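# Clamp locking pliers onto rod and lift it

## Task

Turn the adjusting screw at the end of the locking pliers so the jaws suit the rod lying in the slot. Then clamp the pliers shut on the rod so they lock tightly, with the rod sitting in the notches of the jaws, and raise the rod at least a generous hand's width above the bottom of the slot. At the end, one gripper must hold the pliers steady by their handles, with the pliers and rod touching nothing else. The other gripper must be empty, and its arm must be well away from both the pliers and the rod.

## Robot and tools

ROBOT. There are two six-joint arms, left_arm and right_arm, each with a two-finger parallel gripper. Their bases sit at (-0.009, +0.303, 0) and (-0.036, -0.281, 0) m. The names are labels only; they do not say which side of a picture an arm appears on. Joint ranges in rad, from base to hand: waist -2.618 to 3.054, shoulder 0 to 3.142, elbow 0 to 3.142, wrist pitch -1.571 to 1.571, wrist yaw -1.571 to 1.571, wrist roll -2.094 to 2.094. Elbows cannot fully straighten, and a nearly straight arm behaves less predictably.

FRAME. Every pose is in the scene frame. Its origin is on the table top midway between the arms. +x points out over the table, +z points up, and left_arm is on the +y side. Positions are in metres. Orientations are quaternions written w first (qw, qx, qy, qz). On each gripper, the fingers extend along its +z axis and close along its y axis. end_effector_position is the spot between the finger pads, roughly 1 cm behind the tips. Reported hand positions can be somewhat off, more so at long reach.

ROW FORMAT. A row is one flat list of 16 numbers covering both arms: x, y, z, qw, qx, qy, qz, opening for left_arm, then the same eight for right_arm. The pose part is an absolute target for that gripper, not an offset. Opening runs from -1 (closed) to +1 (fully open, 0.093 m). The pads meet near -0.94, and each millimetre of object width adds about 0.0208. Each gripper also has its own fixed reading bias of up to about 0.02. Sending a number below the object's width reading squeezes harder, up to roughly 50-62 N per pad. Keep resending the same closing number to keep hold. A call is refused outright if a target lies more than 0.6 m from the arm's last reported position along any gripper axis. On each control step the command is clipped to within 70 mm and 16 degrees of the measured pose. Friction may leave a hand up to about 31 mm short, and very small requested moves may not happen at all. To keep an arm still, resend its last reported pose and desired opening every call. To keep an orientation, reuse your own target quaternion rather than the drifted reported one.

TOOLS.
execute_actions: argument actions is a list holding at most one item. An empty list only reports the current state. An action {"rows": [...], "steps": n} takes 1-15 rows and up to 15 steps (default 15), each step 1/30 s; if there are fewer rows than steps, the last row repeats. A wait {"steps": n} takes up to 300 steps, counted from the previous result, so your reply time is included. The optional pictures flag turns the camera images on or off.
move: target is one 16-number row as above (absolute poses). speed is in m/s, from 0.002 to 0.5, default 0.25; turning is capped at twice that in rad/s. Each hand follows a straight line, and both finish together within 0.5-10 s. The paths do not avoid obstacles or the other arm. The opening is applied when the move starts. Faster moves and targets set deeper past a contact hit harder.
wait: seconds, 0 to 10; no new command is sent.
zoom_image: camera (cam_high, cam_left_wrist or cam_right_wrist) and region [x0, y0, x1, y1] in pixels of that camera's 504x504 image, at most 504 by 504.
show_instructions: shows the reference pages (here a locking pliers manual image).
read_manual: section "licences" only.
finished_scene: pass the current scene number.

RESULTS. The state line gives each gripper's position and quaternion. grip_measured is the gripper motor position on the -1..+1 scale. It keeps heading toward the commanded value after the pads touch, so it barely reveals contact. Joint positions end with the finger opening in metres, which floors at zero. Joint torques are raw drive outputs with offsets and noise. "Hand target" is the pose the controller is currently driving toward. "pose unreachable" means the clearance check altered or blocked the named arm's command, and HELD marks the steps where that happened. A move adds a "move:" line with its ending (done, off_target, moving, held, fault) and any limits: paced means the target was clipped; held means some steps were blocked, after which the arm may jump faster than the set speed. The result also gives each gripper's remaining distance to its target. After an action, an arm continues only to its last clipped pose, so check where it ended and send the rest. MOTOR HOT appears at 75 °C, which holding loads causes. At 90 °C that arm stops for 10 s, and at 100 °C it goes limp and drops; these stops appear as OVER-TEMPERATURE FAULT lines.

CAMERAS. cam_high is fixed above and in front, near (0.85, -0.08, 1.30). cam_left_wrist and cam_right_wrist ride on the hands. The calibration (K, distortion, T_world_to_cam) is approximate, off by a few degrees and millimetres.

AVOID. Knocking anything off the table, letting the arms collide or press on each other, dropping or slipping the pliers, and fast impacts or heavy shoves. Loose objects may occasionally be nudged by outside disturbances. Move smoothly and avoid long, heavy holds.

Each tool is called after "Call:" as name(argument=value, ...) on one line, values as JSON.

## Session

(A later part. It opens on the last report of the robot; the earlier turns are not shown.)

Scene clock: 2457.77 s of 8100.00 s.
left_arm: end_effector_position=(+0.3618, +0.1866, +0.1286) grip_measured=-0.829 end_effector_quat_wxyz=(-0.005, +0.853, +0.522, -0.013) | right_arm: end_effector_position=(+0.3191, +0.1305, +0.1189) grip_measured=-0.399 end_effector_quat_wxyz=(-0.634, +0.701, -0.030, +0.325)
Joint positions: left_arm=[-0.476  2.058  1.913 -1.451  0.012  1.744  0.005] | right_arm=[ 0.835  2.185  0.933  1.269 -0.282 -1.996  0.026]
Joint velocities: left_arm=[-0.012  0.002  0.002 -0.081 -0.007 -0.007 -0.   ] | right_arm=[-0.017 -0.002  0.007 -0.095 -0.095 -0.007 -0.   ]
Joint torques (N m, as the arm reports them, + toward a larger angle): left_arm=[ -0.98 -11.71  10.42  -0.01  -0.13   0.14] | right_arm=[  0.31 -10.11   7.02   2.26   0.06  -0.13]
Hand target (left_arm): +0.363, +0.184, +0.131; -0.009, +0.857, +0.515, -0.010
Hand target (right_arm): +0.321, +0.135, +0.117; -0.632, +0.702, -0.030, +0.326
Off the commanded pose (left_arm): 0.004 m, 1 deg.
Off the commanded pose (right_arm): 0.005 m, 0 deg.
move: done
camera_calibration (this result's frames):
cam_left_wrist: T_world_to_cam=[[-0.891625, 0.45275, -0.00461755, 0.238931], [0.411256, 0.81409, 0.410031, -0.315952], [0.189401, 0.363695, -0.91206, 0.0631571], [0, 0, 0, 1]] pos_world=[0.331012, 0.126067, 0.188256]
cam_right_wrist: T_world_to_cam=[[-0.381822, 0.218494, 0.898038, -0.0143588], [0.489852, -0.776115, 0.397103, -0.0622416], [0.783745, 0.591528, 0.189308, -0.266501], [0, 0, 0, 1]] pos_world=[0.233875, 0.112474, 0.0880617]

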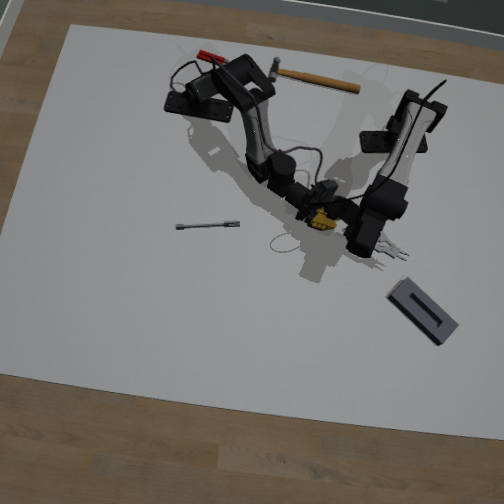

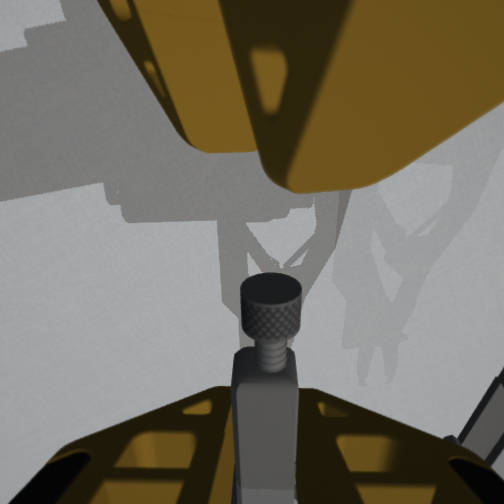

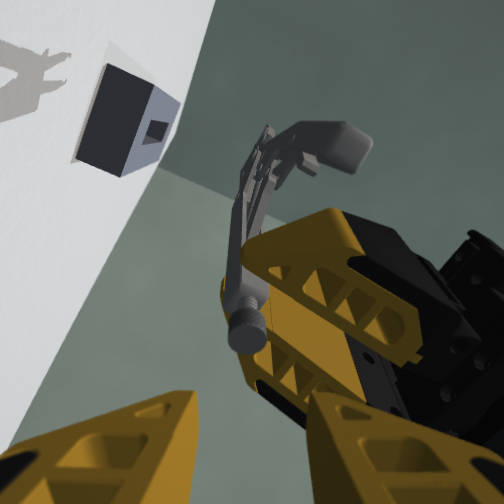

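Call:
move(target=[0.363,0.184,0.131,-0.009,0.857,0.515,-0.010,-0.9,0.334,0.159,0.115,0.633,-0.702,0.030,-0.326,-0.4], speed=0.02)

Scene clock: 2461.47 s of 8100.00 s.
left_arm: end_effector_position=(+0.3618, +0.1865, +0.1286) grip_measured=-0.829 end_effector_quat_wxyz=(-0.005, +0.853, +0.522, -0.013) | right_arm: end_effector_position=(+0.3324, +0.1540, +0.1162) grip_measured=-0.399 end_effector_quat_wxyz=(-0.634, +0.701, -0.031, +0.325)
Joint positions: left_arm=[-0.476  2.058  1.913 -1.451  0.013  1.744  0.005] | right_arm=[ 0.854  2.252  1.056  1.212 -0.261 -1.996  0.026]
Joint velocities: left_arm=[ 0.002 -0.002  0.002  0.022 -0.022  0.007 -0.001] | right_arm=[-0.012 -0.012 -0.007 -0.037 -0.022 -0.022  0.001]
Joint torques (N m, as the arm reports them, + toward a larger angle): left_arm=[ -0.96 -11.77  10.33   0.01  -0.08   0.09] | right_arm=[  0.32 -10.89   7.3    2.26  -0.01  -0.13]
Hand target (left_arm): +0.363, +0.184, +0.131; -0.009, +0.857, +0.515, -0.010
Hand target (right_arm): +0.333, +0.159, +0.115; -0.633, +0.702, -0.030, +0.326
Off the commanded pose (left_arm): 0.004 m, 1 deg.
Off the commanded pose (right_arm): 0.005 m, 0 deg.
move: done
camera_calibration (this result's frames):
cam_left_wrist: T_world_to_cam=[[-0.89163, 0.45274, -0.00468202, 0.238954], [0.411294, 0.814244, 0.409688, -0.315893], [0.189294, 0.363365, -0.912214, 0.0633036], [0, 0, 0, 1]] pos_world=[0.331, 0.126027, 0.188283]
cam_right_wrist: T_world_to_cam=[[-0.38137, 0.218726, 0.898173, -0.0121652], [0.489055, -0.776764, 0.396816, -0.0490205], [0.784463, 0.59059, 0.189265, -0.290353], [0, 0, 0, 1]] pos_world=[0.247105, 0.136063, 0.0853322]

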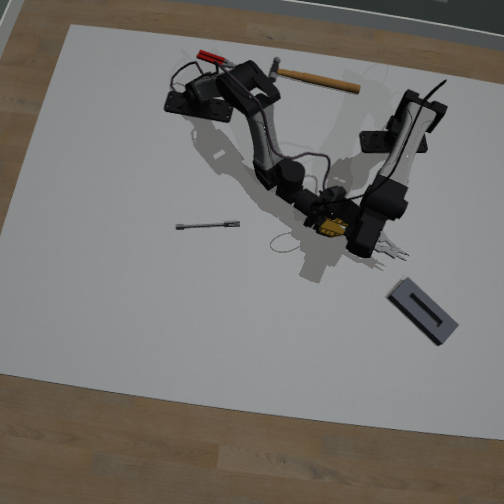

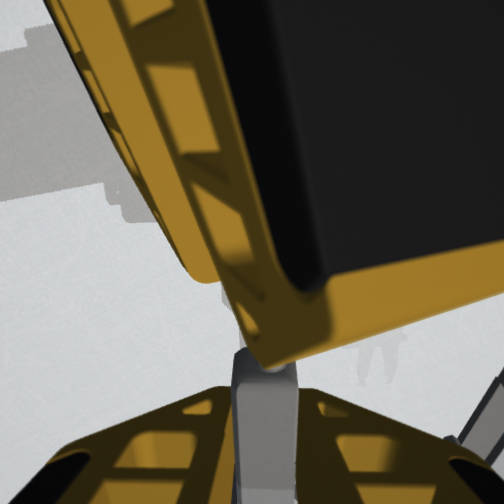

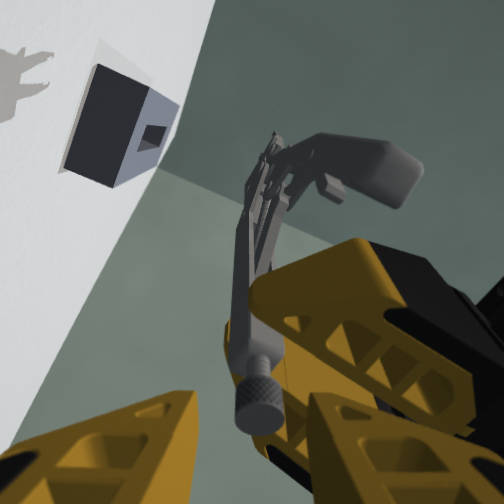

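Call:
move(target=[0.363,0.184,0.131,-0.009,0.857,0.515,-0.010,-0.9,0.334,0.159,0.115,0.633,-0.702,0.030,-0.326,-0.85], speed=0.02)

Call:
move(target=[0.363,0.184,0.131,-0.009,0.857,0.515,-0.010,-0.9,0.334,0.159,0.115,0.711,-0.624,0.323,-0.031,-0.85], speed=0.2)

Scene clock: 2465.43 s of 8100.00 s.
left_arm: end_effector_position=(+0.3623, +0.1863, +0.1286) grip_measured=-0.829 end_effector_quat_wxyz=(-0.004, +0.853, +0.522, -0.012) | right_arm: end_effector_position=(+0.3323, +0.1540, +0.1170) grip_measured=-0.838 end_effector_quat_wxyz=(-0.635, +0.700, -0.030, +0.326)
Joint positions: left_arm=[-0.476  2.058  1.913 -1.449  0.013  1.744  0.005] | right_arm=[ 0.854  2.252  1.056  1.216 -0.262 -1.996  0.005]
Joint velocities: left_arm=[ 0.002  0.007 -0.002 -0.007 -0.007  0.007  0.001] | right_arm=[-0.002  0.002  0.012 -0.066 -0.051 -0.022 -0.001]
Joint torques (N m, as the arm reports them, + toward a larger angle): left_arm=[ -1.05 -11.7   10.49  -0.06  -0.11   0.11] | right_arm=[  0.23 -11.03   7.29   2.21   0.    -0.13]
Hand target (left_arm): +0.363, +0.184, +0.131; -0.009, +0.857, +0.515, -0.010
Hand target (right_arm): +0.334, +0.159, +0.115; -0.633, +0.702, -0.030, +0.326
Off the commanded pose (left_arm): 0.003 m, 1 deg.
Off the commanded pose (right_arm): 0.006 m, 0 deg.
move: done
camera_calibration (this result's frames):
cam_left_wrist: T_world_to_cam=[[-0.891622, 0.452726, -0.00700236, 0.239809], [0.410437, 0.814674, 0.409693, -0.315685], [0.191183, 0.362417, -0.912197, 0.0627677], [0, 0, 0, 1]] pos_world=[0.331388, 0.125864, 0.188269]
cam_right_wrist: T_world_to_cam=[[-0.383623, 0.21639, 0.89778, -0.01177], [0.488394, -0.777544, 0.396101, -0.0488701], [0.783776, 0.590424, 0.1926, -0.290604], [0, 0, 0, 1]] pos_world=[0.247121, 0.136128, 0.0858947]

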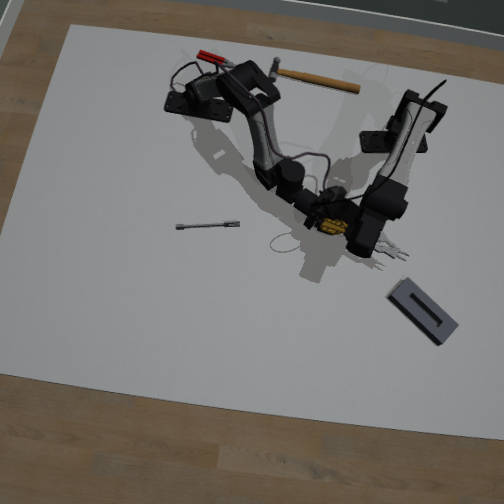

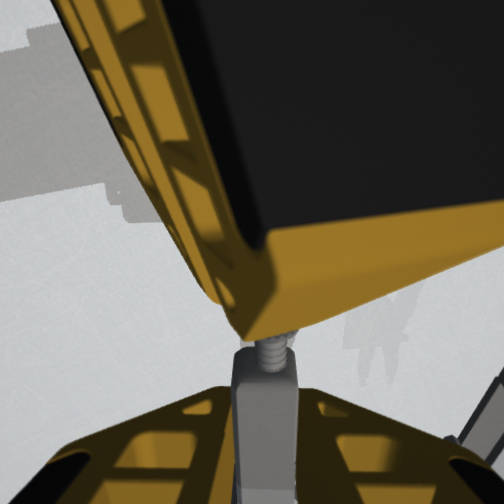

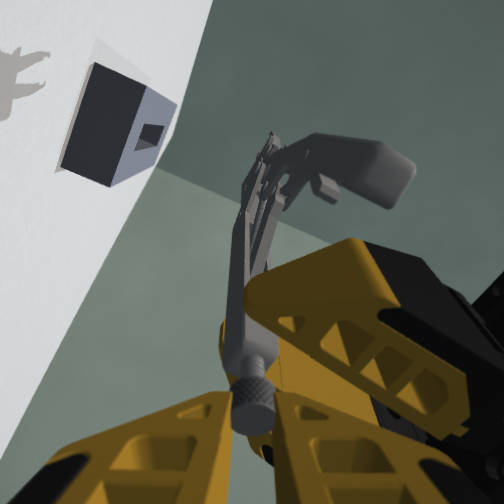

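Scene clock: 2468.13 s of 8100.00 s.
left_arm: end_effector_position=(+0.3620, +0.1864, +0.1286) grip_measured=-0.829 end_effector_quat_wxyz=(-0.006, +0.854, +0.521, -0.011) | right_arm: end_effector_position=(+0.3321, +0.1543, +0.1156) grip_measured=-0.838 end_effector_quat_wxyz=(+0.711, -0.627, +0.318, -0.034)
Joint positions: left_arm=[-0.478  2.058  1.913 -1.45   0.009  1.745  0.005] | right_arm=[ 0.855  2.252  1.056  1.21  -0.261 -1.146  0.005]
Joint velocities: left_arm=[ 0.012 -0.007 -0.002 -0.066 -0.007 -0.037  0.001] | right_arm=[ 0.007  0.022 -0.017  0.066 -0.022 -0.007 -0.   ]
Joint torques (N m, as the arm reports them, + toward a larger angle): left_arm=[ -0.76 -11.69  10.43  -0.01  -0.08   0.1 ] | right_arm=[  0.28 -11.07   7.3    2.27   0.04  -0.01]
Hand target (left_arm): +0.363, +0.184, +0.131; -0.009, +0.857, +0.515, -0.010
Hand target (right_arm): +0.334, +0.159, +0.115; +0.711, -0.624, +0.323, -0.031
Off the commanded pose (left_arm): 0.004 m, 1 deg.
Off the commanded pose (right_arm): 0.005 m, 1 deg.
move: done
camera_calibration (this result's frames):
cam_left_wrist: T_world_to_cam=[[-0.89036, 0.455228, -0.00511015, 0.238361], [0.412586, 0.8116, 0.413616, -0.316377], [0.192437, 0.366159, -0.910437, 0.0613975], [0, 0, 0, 1]] pos_world=[0.330944, 0.125782, 0.187975]
cam_right_wrist: T_world_to_cam=[[0.336933, -0.187788, 0.922611, -0.190491], [0.518499, -0.780925, -0.348303, 0.0285567], [0.785898, 0.595728, -0.165751, -0.250402], [0, 0, 0, 1]] pos_world=[0.246166, 0.1357, 0.144191]

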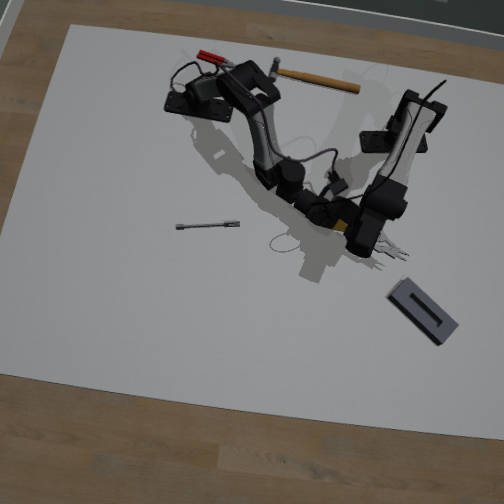

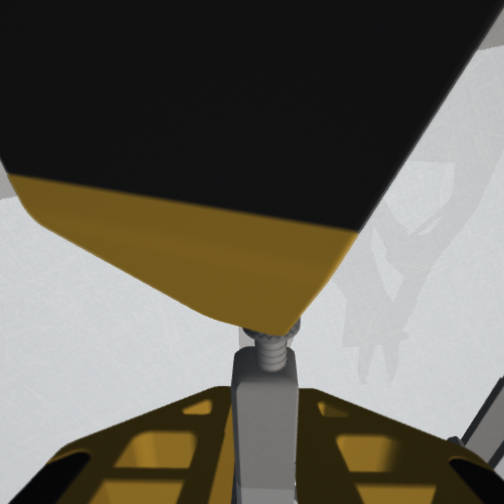

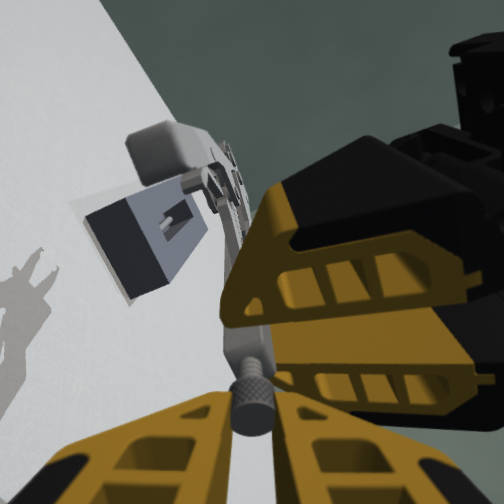

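Call:
execute_actions(actions=[])

Scene clock: 2477.67 s of 8100.00 s.
left_arm: end_effector_position=(+0.3620, +0.1864, +0.1286) grip_measured=-0.829 end_effector_quat_wxyz=(-0.006, +0.854, +0.521, -0.011) | right_arm: end_effector_position=(+0.3321, +0.1543, +0.1156) grip_measured=-0.838 end_effector_quat_wxyz=(+0.711, -0.626, +0.319, -0.033)
Joint positions: left_arm=[-0.478  2.058  1.913 -1.45   0.009  1.745  0.005] | right_arm=[ 0.855  2.252  1.056  1.21  -0.261 -1.143  0.005]
Joint velocities: left_arm=[-0.007 -0.012 -0.012 -0.022 -0.007  0.007 -0.001] | right_arm=[ 0.017 -0.012 -0.012 -0.051  0.051 -0.022  0.   ]
Joint torques (N m, as the arm reports them, + toward a larger angle): left_arm=[ -0.79 -11.57  10.44  -0.02  -0.09   0.08] | right_arm=[  0.3  -11.1    7.3    2.28   0.04   0.01]
Hand target (left_arm): +0.363, +0.184, +0.131; -0.009, +0.857, +0.515, -0.010
Hand target (right_arm): +0.334, +0.159, +0.115; +0.711, -0.624, +0.323, -0.031
Off the commanded pose (left_arm): 0.004 m, 1 deg.
Off the commanded pose (right_arm): 0.005 m, 1 deg.
Steps of this call (steps 1 to 286: nothing new was sent). Readings (end_effector_position):
1: left_arm (+0.3620, +0.1864, +0.1286) | right_arm (+0.3321, +0.1543, +0.1156)
2: left_arm (+0.3620, +0.1864, +0.1286) | right_arm (+0.3321, +0.1543, +0.1156)
4: left_arm (+0.3620, +0.1864, +0.1286) | right_arm (+0.3321, +0.1543, +0.1156)
8: left_arm (+0.3620, +0.1864, +0.1286) | right_arm (+0.3321, +0.1543, +0.1156)
286: the state above
camera_calibration (this result's frames):
cam_left_wrist: T_world_to_cam=[[-0.89036, 0.455228, -0.00511015, 0.238361], [0.412586, 0.8116, 0.413616, -0.316377], [0.192437, 0.366159, -0.910437, 0.0613975], [0, 0, 0, 1]] pos_world=[0.330944, 0.125782, 0.187975]
cam_right_wrist: T_world_to_cam=[[0.33908, -0.188993, 0.921578, -0.190899], [0.517715, -0.780446, -0.350535, 0.0290013], [0.785491, 0.595974, -0.166789, -0.250185], [0, 0, 0, 1]] pos_world=[0.246234, 0.135659, 0.144366]

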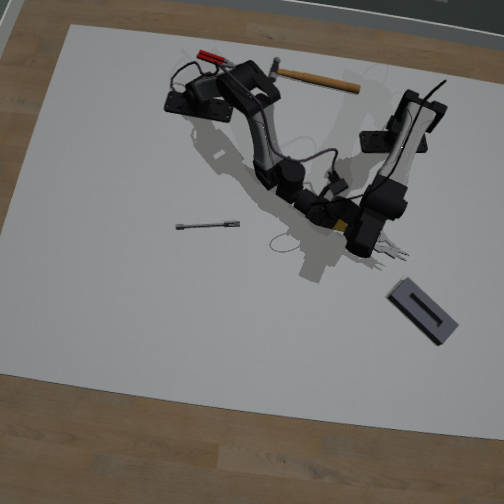

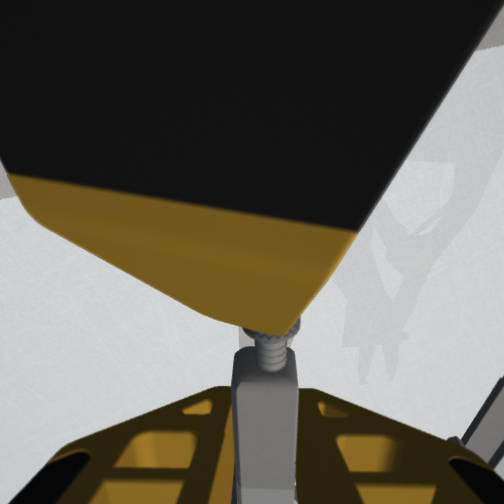

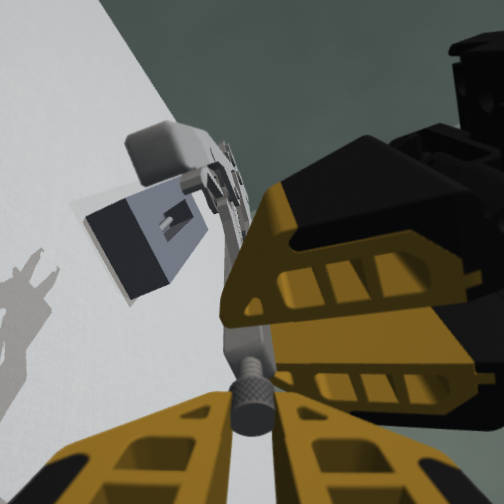

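Call:
execute_actions(actions=[{"rows":[[0.363,0.184,0.131,-0.009,0.857,0.515,-0.010,-0.9,0.334,0.159,0.115,0.711,-0.624,0.323,-0.031,-0.4]],"steps":10}], pictures=false)

Call:
move(target=[0.363,0.184,0.131,-0.009,0.857,0.515,-0.010,-0.9,0.334,0.159,0.115,0.633,-0.702,0.030,-0.326,-0.4], speed=0.2)

Scene clock: 2480.33 s of 8100.00 s.
left_arm: end_effector_position=(+0.3619, +0.1864, +0.1286) grip_measured=-0.829 end_effector_quat_wxyz=(-0.006, +0.854, +0.521, -0.011) | right_arm: end_effector_position=(+0.3325, +0.1540, +0.1155) grip_measured=-0.402 end_effector_quat_wxyz=(+0.711, -0.625, +0.320, -0.033)
Joint positions: left_arm=[-0.478  2.058  1.913 -1.45   0.009  1.745  0.005] | right_arm=[ 0.855  2.252  1.056  1.209 -0.258 -1.141  0.026]
Joint velocities: left_arm=[-0.012  0.002  0.002  0.007  0.051  0.037 -0.001] | right_arm=[-0.012 -0.007 -0.002  0.037 -0.007 -0.007  0.001]
Joint torques (N m, as the arm reports them, + toward a larger angle): left_arm=[ -0.8  -11.54  10.49  -0.02  -0.08   0.1 ] | right_arm=[  0.33 -11.09   7.25   2.29   0.02  -0.06]
Hand target (left_arm): +0.363, +0.184, +0.131; -0.009, +0.857, +0.515, -0.010
Hand target (right_arm): +0.334, +0.159, +0.115; +0.711, -0.624, +0.323, -0.031
Off the commanded pose (left_arm): 0.004 m, 1 deg.
Off the commanded pose (right_arm): 0.005 m, 0 deg.
Steps of this call (steps 1 to 70: nothing new was sent; steps 71 to 80: all 10 steps of this action). Readings (end_effector_position):
71: left_arm (+0.3620, +0.1865, +0.1286) | right_arm (+0.3321, +0.1543, +0.1156)
72: left_arm (+0.3620, +0.1864, +0.1286) | right_arm (+0.3322, +0.1542, +0.1156)
74: left_arm (+0.3619, +0.1864, +0.1286) | right_arm (+0.3324, +0.1541, +0.1155)
78: left_arm (+0.3619, +0.1864, +0.1286) | right_arm (+0.3325, +0.1541, +0.1155)
80: the state above

Scene clock: 2483.23 s of 8100.00 s.
left_arm: end_effector_position=(+0.3619, +0.1863, +0.1286) grip_measured=-0.829 end_effector_quat_wxyz=(-0.006, +0.854, +0.521, -0.012) | right_arm: end_effector_position=(+0.3326, +0.1540, +0.1155) grip_measured=-0.402 end_effector_quat_wxyz=(-0.634, +0.702, -0.035, +0.323)
Joint positions: left_arm=[-0.478  2.058  1.913 -1.45   0.009  1.745  0.005] | right_arm=[ 0.855  2.252  1.056  1.209 -0.258 -1.989  0.026]
Joint velocities: left_arm=[-0.002 -0.002 -0.007  0.037 -0.007 -0.007 -0.   ] | right_arm=[ 0.012 -0.017 -0.007 -0.007 -0.066 -0.139  0.001]
Joint torques (N m, as the arm reports them, + toward a larger angle): left_arm=[ -0.8  -11.57  10.47   0.02  -0.08   0.13] | right_arm=[  0.24 -10.99   7.35   2.29  -0.02  -0.14]
Hand target (left_arm): +0.363, +0.184, +0.131; -0.009, +0.857, +0.515, -0.010
Hand target (right_arm): +0.334, +0.159, +0.115; -0.633, +0.702, -0.030, +0.326
Off the commanded pose (left_arm): 0.004 m, 1 deg.
Off the commanded pose (right_arm): 0.005 m, 1 deg.
move: done
camera_calibration (this result's frames):
cam_left_wrist: T_world_to_cam=[[-0.890371, 0.455209, -0.00486383, 0.238267], [0.412815, 0.811862, 0.412873, -0.316285], [0.191892, 0.365603, -0.910776, 0.0618041], [0, 0, 0, 1]] pos_world=[0.330854, 0.125722, 0.188034]
cam_right_wrist: T_world_to_cam=[[-0.373098, 0.218528, 0.901689, -0.0145496], [0.4901, -0.778783, 0.391533, -0.0482988], [0.787782, 0.587998, 0.183462, -0.290416], [0, 0, 0, 1]] pos_world=[0.247027, 0.136329, 0.08531]

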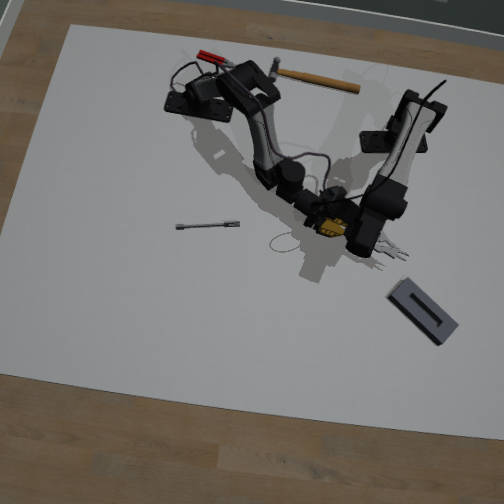

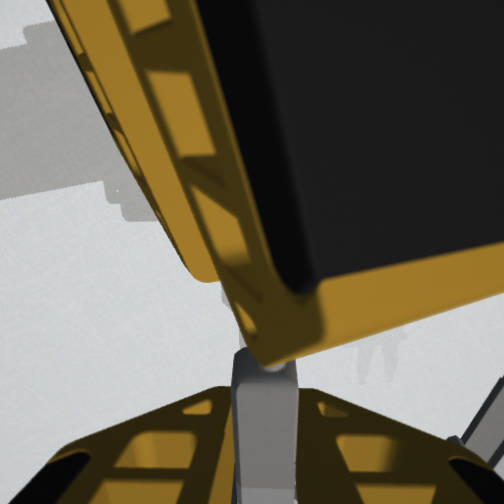

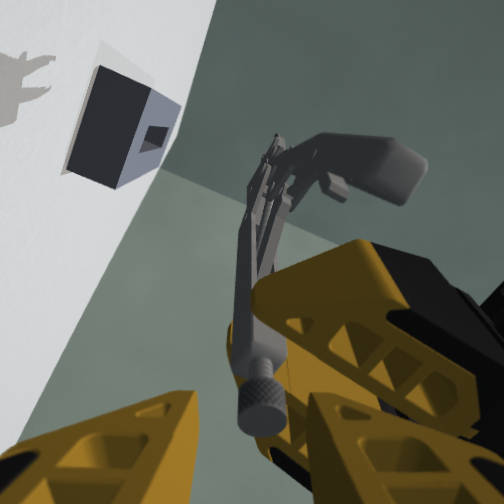

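Call:
execute_actions(actions=[{"rows":[[0.363,0.184,0.131,-0.009,0.857,0.515,-0.010,-0.9,0.334,0.159,0.115,0.633,-0.702,0.030,-0.326,-0.85]],"steps":12}], pictures=false)

Call:
move(target=[0.363,0.184,0.131,-0.009,0.857,0.515,-0.010,-0.9,0.334,0.159,0.115,0.711,-0.624,0.323,-0.031,-0.85], speed=0.15)

Call:
execute_actions(actions=[{"rows":[[0.363,0.184,0.131,-0.009,0.857,0.515,-0.010,-0.9,0.334,0.159,0.115,0.711,-0.624,0.323,-0.031,-0.2]],"steps":10}], pictures=false)

Call:
move(target=[0.363,0.184,0.131,-0.009,0.857,0.515,-0.010,-0.9,0.29,0.11,0.125,0.711,-0.624,0.323,-0.031,-0.2], speed=0.1)

Scene clock: 2488.70 s of 8100.00 s.
left_arm: end_effector_position=(+0.3624, +0.1866, +0.1283) grip_measured=-0.829 end_effector_quat_wxyz=(-0.007, +0.854, +0.520, -0.010) | right_arm: end_effector_position=(+0.3324, +0.1547, +0.1165) grip_measured=-0.838 end_effector_quat_wxyz=(-0.635, +0.701, -0.033, +0.324)
Joint positions: left_arm=[-0.478  2.058  1.913 -1.449  0.007  1.745  0.005] | right_arm=[ 0.856  2.253  1.058  1.211 -0.259 -1.992  0.005]
Joint velocities: left_arm=[-0.007 -0.012 -0.007 -0.037  0.066  0.051 -0.   ] | right_arm=[-0.012 -0.002 -0.017 -0.022  0.022 -0.022  0.001]
Joint torques (N m, as the arm reports them, + toward a larger angle): left_arm=[ -0.93 -11.74  10.48   0.01  -0.09   0.09] | right_arm=[  0.14 -11.04   7.37   2.26  -0.03  -0.16]
Hand target (left_arm): +0.363, +0.184, +0.131; -0.009, +0.857, +0.515, -0.010
Hand target (right_arm): +0.334, +0.159, +0.115; -0.633, +0.702, -0.030, +0.326
Off the commanded pose (left_arm): 0.004 m, 1 deg.
Off the commanded pose (right_arm): 0.005 m, 0 deg.
Steps of this call (steps 1 to 152: nothing new was sent; steps 153 to 164: all 12 steps of this action). Readings (end_effector_position):
153: left_arm (+0.3619, +0.1863, +0.1286) | right_arm (+0.3326, +0.1540, +0.1155)
154: left_arm (+0.3622, +0.1863, +0.1283) | right_arm (+0.3323, +0.1543, +0.1162)
156: left_arm (+0.3624, +0.1866, +0.1283) | right_arm (+0.3324, +0.1546, +0.1164)
160: left_arm (+0.3624, +0.1866, +0.1283) | right_arm (+0.3324, +0.1547, +0.1165)
164: the state above

Scene clock: 2492.27 s of 8100.00 s.
left_arm: end_effector_position=(+0.3625, +0.1866, +0.1283) grip_measured=-0.829 end_effector_quat_wxyz=(-0.006, +0.854, +0.520, -0.010) | right_arm: end_effector_position=(+0.3324, +0.1547, +0.1155) grip_measured=-0.838 end_effector_quat_wxyz=(+0.710, -0.627, +0.319, -0.034)
Joint positions: left_arm=[-0.478  2.058  1.913 -1.449  0.007  1.745  0.005] | right_arm=[ 0.856  2.253  1.058  1.207 -0.259 -1.146  0.005]
Joint velocities: left_arm=[ 0.002 -0.017 -0.012 -0.007 -0.066 -0.022 -0.001] | right_arm=[ 0.002 -0.002  0.002 -0.007 -0.066  0.11  -0.001]
Joint torques (N m, as the arm reports them, + toward a larger angle): left_arm=[ -0.79 -11.75  10.45  -0.05  -0.06   0.07] | right_arm=[  0.2  -11.11   7.15   2.31   0.03   0.05]
Hand target (left_arm): +0.363, +0.184, +0.131; -0.009, +0.857, +0.515, -0.010
Hand target (right_arm): +0.334, +0.159, +0.115; +0.711, -0.624, +0.323, -0.031
Off the commanded pose (left_arm): 0.004 m, 1 deg.
Off the commanded pose (right_arm): 0.005 m, 1 deg.
move: done
camera_calibration (this result's frames):
cam_left_wrist: T_world_to_cam=[[-0.890159, 0.455616, -0.00554198, 0.23859], [0.412394, 0.810768, 0.415436, -0.316611], [0.193772, 0.367518, -0.909606, 0.0601275], [0, 0, 0, 1]] pos_world=[0.331301, 0.125894, 0.187546]
cam_right_wrist: T_world_to_cam=[[0.337653, -0.187319, 0.922443, -0.190682], [0.516927, -0.782086, -0.348034, 0.0293379], [0.786624, 0.59435, -0.167244, -0.250802], [0, 0, 0, 1]] pos_world=[0.246506, 0.136291, 0.144159]

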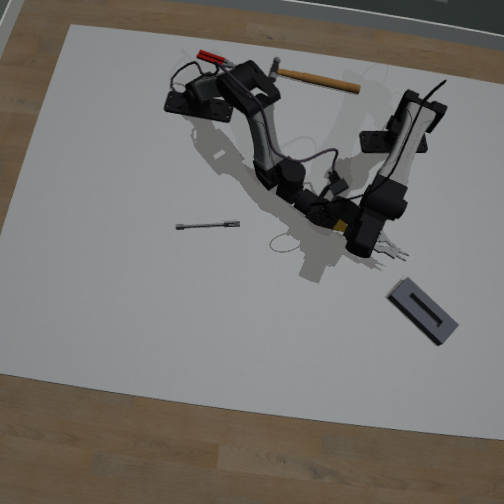

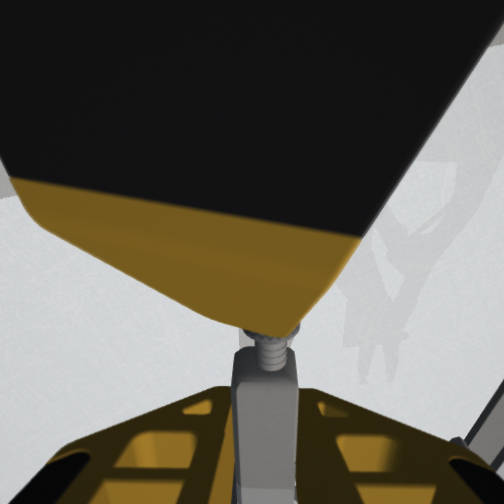

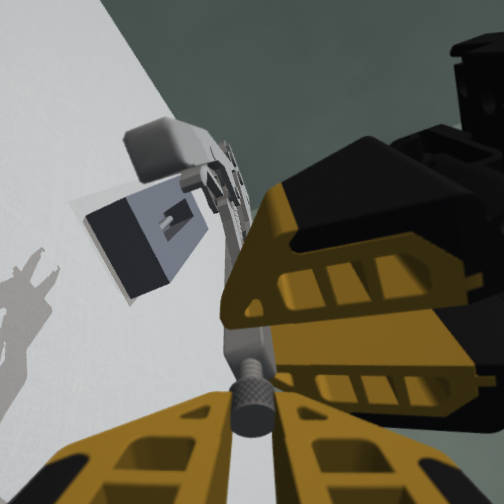

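Scene clock: 2492.60 s of 8100.00 s.
left_arm: end_effector_position=(+0.3621, +0.1864, +0.1283) grip_measured=-0.829 end_effector_quat_wxyz=(-0.006, +0.854, +0.520, -0.011) | right_arm: end_effector_position=(+0.3326, +0.1546, +0.1155) grip_measured=-0.202 end_effector_quat_wxyz=(+0.710, -0.626, +0.320, -0.033)
Joint positions: left_arm=[-0.478  2.058  1.913 -1.45   0.008  1.745  0.005] | right_arm=[ 0.856  2.253  1.058  1.207 -0.258 -1.141  0.036]
Joint velocities: left_arm=[-0.012 -0.002 -0.002 -0.007 -0.007 -0.007 -0.   ] | right_arm=[-0.007  0.002 -0.012 -0.066  0.066  0.051  0.   ]
Joint torques (N m, as the arm reports them, + toward a larger angle): left_arm=[ -0.81 -11.79  10.42  -0.02  -0.03   0.13] | right_arm=[  0.36 -11.2    7.18   2.32   0.03  -0.05]
Hand target (left_arm): +0.363, +0.184, +0.131; -0.009, +0.857, +0.515, -0.010
Hand target (right_arm): +0.334, +0.159, +0.115; +0.711, -0.624, +0.323, -0.031
Off the commanded pose (left_arm): 0.004 m, 1 deg.
Off the commanded pose (right_arm): 0.005 m, 0 deg.
Steps of this call (steps 1 to 10: all 10 steps of this action). Readings (end_effector_position):
1: left_arm (+0.3625, +0.1866, +0.1283) | right_arm (+0.3324, +0.1547, +0.1155)
2: left_arm (+0.3623, +0.1865, +0.1283) | right_arm (+0.3325, +0.1547, +0.1155)
4: left_arm (+0.3622, +0.1865, +0.1283) | right_arm (+0.3325, +0.1546, +0.1155)
8: left_arm (+0.3621, +0.1864, +0.1283) | right_arm (+0.3326, +0.1546, +0.1155)
10: the state above

Scene clock: 2493.83 s of 8100.00 s.
left_arm: end_effector_position=(+0.3621, +0.1864, +0.1283) grip_measured=-0.829 end_effector_quat_wxyz=(-0.006, +0.854, +0.520, -0.011) | right_arm: end_effector_position=(+0.2919, +0.1132, +0.1126) grip_measured=-0.202 end_effector_quat_wxyz=(+0.699, -0.635, +0.329, -0.029)
Joint positions: left_arm=[-0.478  2.058  1.913 -1.45   0.008  1.745  0.005] | right_arm=[ 0.856  2.108  0.789  1.297 -0.258 -1.14   0.036]
Joint velocities: left_arm=[-0.012  0.007 -0.007 -0.007  0.007 -0.007 -0.001] | right_arm=[ 0.007  0.002 -0.007  0.022  0.022 -0.007 -0.002]
Joint torques (N m, as the arm reports them, + toward a larger angle): left_arm=[ -0.85 -11.74  10.59  -0.02  -0.04   0.11] | right_arm=[ -0.61 -12.56   4.09   2.7   -0.09  -0.03]
Hand target (left_arm): +0.363, +0.184, +0.131; -0.009, +0.857, +0.515, -0.010
Hand target (right_arm): +0.291, +0.110, +0.125; +0.711, -0.624, +0.323, -0.031
Off the commanded pose (left_arm): 0.004 m, 1 deg.
Off the commanded pose (right_arm): 0.013 m, 2 deg.
move: off_target (right_arm)
camera_calibration (this result's frames):
cam_left_wrist: T_world_to_cam=[[-0.890183, 0.455578, -0.00467412, 0.238265], [0.413006, 0.811245, 0.413892, -0.316454], [0.192352, 0.36651, -0.910314, 0.0610544], [0, 0, 0, 1]] pos_world=[0.331053, 0.125797, 0.18767]
cam_right_wrist: T_world_to_cam=[[0.363842, -0.167656, 0.916248, -0.191227], [0.506049, -0.790258, -0.345554, 0.0206515], [0.782006, 0.589393, -0.202687, -0.188852], [0, 0, 0, 1]] pos_world=[0.206809, 0.0955675, 0.144069]

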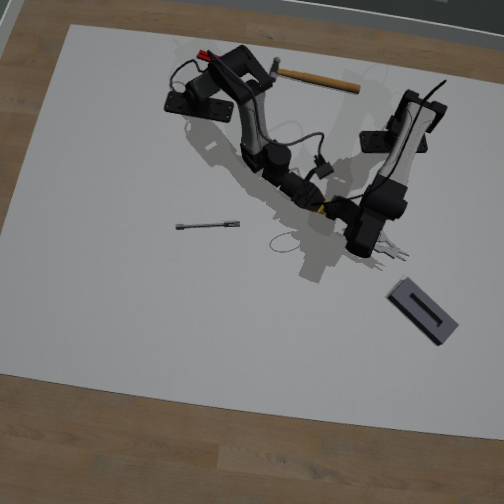

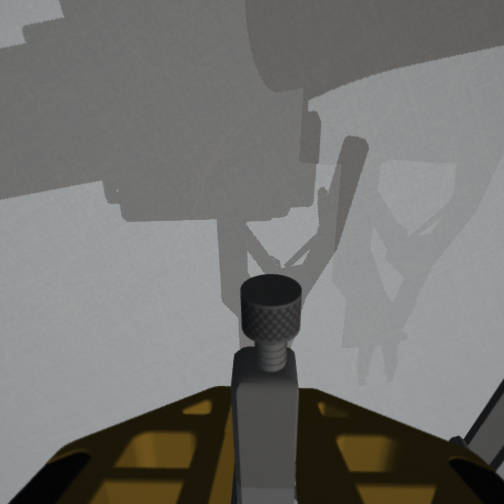

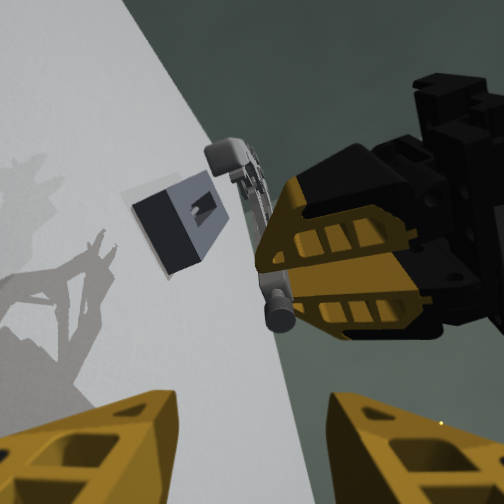

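Call:
move(target=[0.363,0.184,0.19,-0.009,0.857,0.515,-0.010,-0.9,0.30,-0.08,0.2,0.411,-0.542,0.646,0.345,1], speed=0.2)

Call:
move(target=[0.30,0.22,0.2,0.25,0.25,0.933,-0.067,-0.9,0.30,-0.08,0.2,0.411,-0.542,0.646,0.345,1], speed=0.25)

Call:
move(target=[0.40,0.33,0.24,0.637,-0.299,0.633,0.324,-0.9,0.35,-0.05,0.22,0.411,-0.542,0.646,0.345,1], speed=0.25)

Scene clock: 2501.37 s of 8100.00 s.
left_arm: end_effector_position=(+0.3619, +0.1864, +0.1753) grip_measured=-0.829 end_effector_quat_wxyz=(+0.022, +0.854, +0.520, +0.013) | right_arm: end_effector_position=(+0.2989, -0.0784, +0.1988) grip_measured=+1.000 end_effector_quat_wxyz=(+0.411, -0.542, +0.646, +0.347)
Joint positions: left_arm=[-0.478  2.012  2.033 -1.541  0.009  1.745  0.005] | right_arm=[ 0.23   1.58   1.151 -0.521 -1.025 -0.871  0.093]
Joint velocities: left_arm=[ 0.002  0.022 -0.007 -0.037  0.007 -0.007  0.001] | right_arm=[-0.002 -0.007 -0.002 -0.051  0.007 -0.037  0.   ]
Joint torques (N m, as the arm reports them, + toward a larger angle): left_arm=[ -0.9  -14.    10.85   0.21  -0.08   0.14] | right_arm=[-0.71 -6.22  8.81  1.43 -0.56 -0.2 ]
Hand target (left_arm): +0.362, +0.184, +0.190; +0.034, +0.856, +0.515, +0.027
Hand target (right_arm): +0.302, -0.079, +0.201; +0.411, -0.543, +0.644, +0.349
Off the commanded pose (left_arm): 0.015 m, 5 deg.
Off the commanded pose (right_arm): 0.002 m, 0 deg.
joint sent to its limit (left arm) — the command would take joint 4 (wrist pitch) past its lower limit, so that joint was sent only as far as its limit.
move: off_target (left_arm)
camera_calibration (this result's frames):
cam_left_wrist: T_world_to_cam=[[-0.887193, 0.454624, -0.078773, 0.2504], [0.383052, 0.820907, 0.423537, -0.328408], [0.257216, 0.345585, -0.902447, 0.0829417], [0, 0, 0, 1]] pos_world=[0.326617, 0.127091, 0.233668]
cam_right_wrist: T_world_to_cam=[[0.988948, -0.147606, 0.0139166, -0.310835], [-0.104806, -0.762395, -0.638568, 0.138496], [0.104867, 0.630053, -0.769439, 0.254315], [0, 0, 0, 1]] pos_world=[0.295246, -0.100524, 0.288444]

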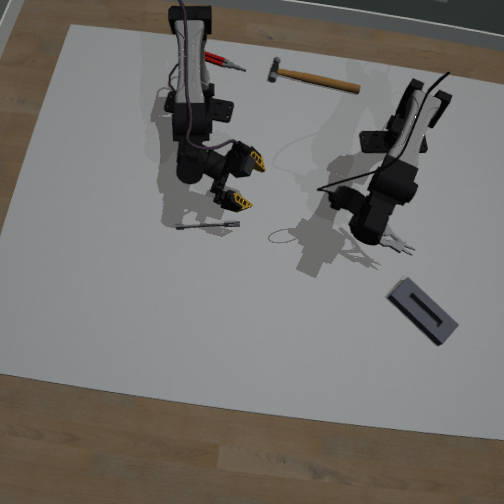

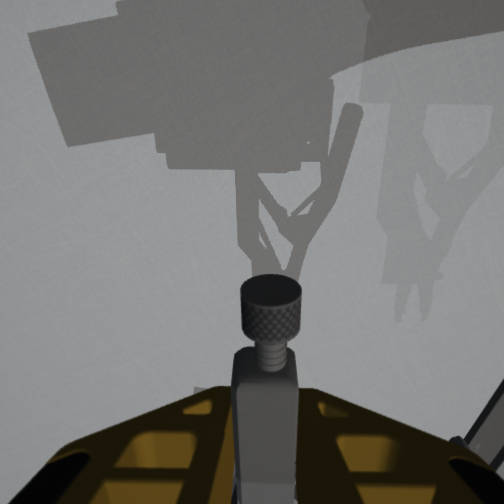

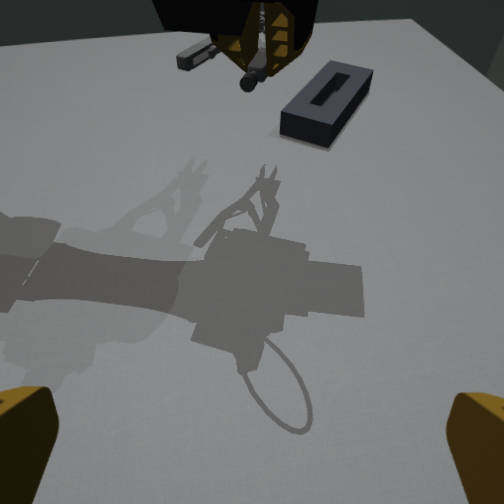

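Scene clock: 2505.10 s of 8100.00 s.
left_arm: end_effector_position=(+0.2995, +0.2191, +0.2016) grip_measured=-0.832 end_effector_quat_wxyz=(+0.241, +0.258, +0.934, -0.062) | right_arm: end_effector_position=(+0.2989, -0.0784, +0.1987) grip_measured=+1.000 end_effector_quat_wxyz=(+0.410, -0.542, +0.646, +0.347)
Joint positions: left_arm=[-0.359  1.34   1.277 -1.03   0.161  0.318  0.005] | right_arm=[ 0.23   1.58   1.151 -0.522 -1.025 -0.871  0.093]
Joint velocities: left_arm=[-0.007  0.007 -0.007  0.007  0.007 -0.007 -0.001] | right_arm=[ 0.012 -0.007  0.002 -0.022 -0.139  0.007  0.   ]
Joint torques (N m, as the arm reports them, + toward a larger angle): left_arm=[-0.2  -7.71  7.07  1.73  0.01 -0.05] | right_arm=[-0.72 -7.5   7.89  1.37 -0.49 -0.21]
Hand target (left_arm): +0.299, +0.220, +0.202; +0.250, +0.251, +0.933, -0.062
Hand target (right_arm): +0.300, -0.080, +0.200; +0.411, -0.542, +0.646, +0.345
Off the commanded pose (left_arm): 0.002 m, 2 deg.
Off the commanded pose (right_arm): 0.002 m, 0 deg.
move: done
camera_calibration (this result's frames):
cam_left_wrist: T_world_to_cam=[[-0.498318, -0.866438, -0.0310705, 0.345581], [-0.864142, 0.499264, -0.0632042, 0.199638], [0.0702749, -0.00464651, -0.997517, 0.263294], [0, 0, 0, 1]] pos_world=[0.326222, 0.200976, 0.285995]
cam_right_wrist: T_world_to_cam=[[0.988953, -0.147605, 0.0135541, -0.310716], [-0.105046, -0.762436, -0.63848, 0.138512], [0.104577, 0.630004, -0.769519, 0.254396], [0, 0, 0, 1]] pos_world=[0.29523, -0.100527, 0.288411]

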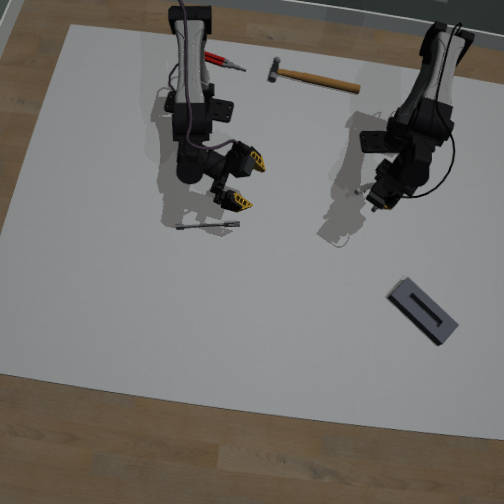

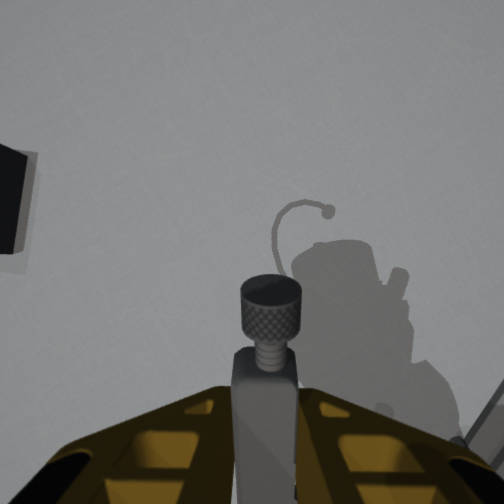

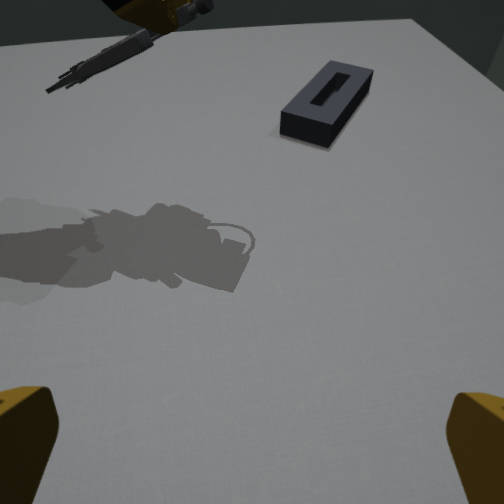

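Scene clock: 2509.53 s of 8100.00 s.
left_arm: end_effector_position=(+0.3980, +0.3265, +0.2475) grip_measured=-0.832 end_effector_quat_wxyz=(+0.632, -0.297, +0.639, +0.322) | right_arm: end_effector_position=(+0.3475, -0.0525, +0.2194) grip_measured=+1.000 end_effector_quat_wxyz=(+0.416, -0.543, +0.644, +0.343)
Joint positions: left_arm=[-0.523  1.621  0.83   0.811 -1.253  0.056  0.005] | right_arm=[ 0.278  1.746  1.399 -0.526 -0.994 -0.796  0.093]
Joint velocities: left_arm=[-0.002  0.002 -0.002 -0.066 -0.037 -0.037 -0.   ] | right_arm=[-0.012  0.007 -0.007 -0.022  0.037  0.022  0.   ]
Joint torques (N m, as the arm reports them, + toward a larger angle): left_arm=[ 0.46 -7.72  6.21  2.34 -0.16  0.08] | right_arm=[ 0.4  -8.03  9.14  1.47 -0.39 -0.07]
Hand target (left_arm): +0.395, +0.332, +0.241; +0.629, -0.301, +0.637, +0.329
Hand target (right_arm): +0.350, -0.049, +0.219; +0.412, -0.542, +0.646, +0.345
Off the commanded pose (left_arm): 0.009 m, 1 deg.
Off the commanded pose (right_arm): 0.004 m, 1 deg.
move: done
camera_calibration (this result's frames):
cam_left_wrist: T_world_to_cam=[[0.803411, -0.594423, -0.0345264, -0.116914], [-0.274204, -0.317891, -0.907611, 0.475009], [0.52853, 0.738652, -0.41839, -0.265681], [0, 0, 0, 1]] pos_world=[0.364599, 0.277751, 0.315929]
cam_right_wrist: T_world_to_cam=[[0.988289, -0.150266, 0.0265471, -0.358042], [-0.0983624, -0.760347, -0.642026, 0.175116], [0.11666, 0.631896, -0.766223, 0.244032], [0, 0, 0, 1]] pos_world=[0.342605, -0.0748557, 0.308917]

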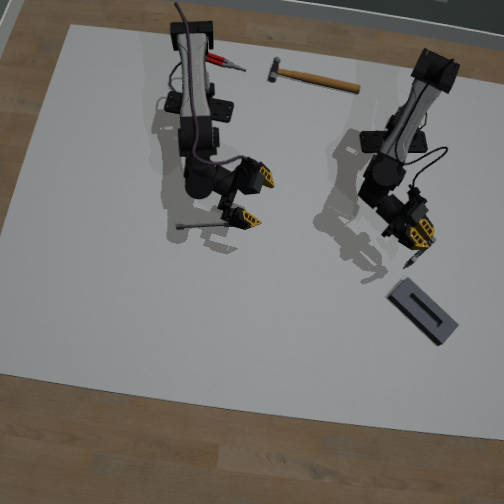

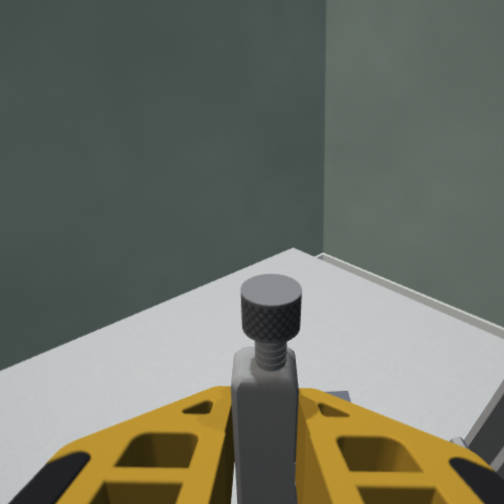

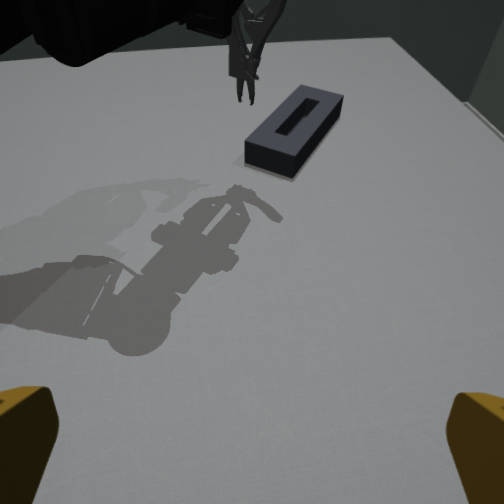

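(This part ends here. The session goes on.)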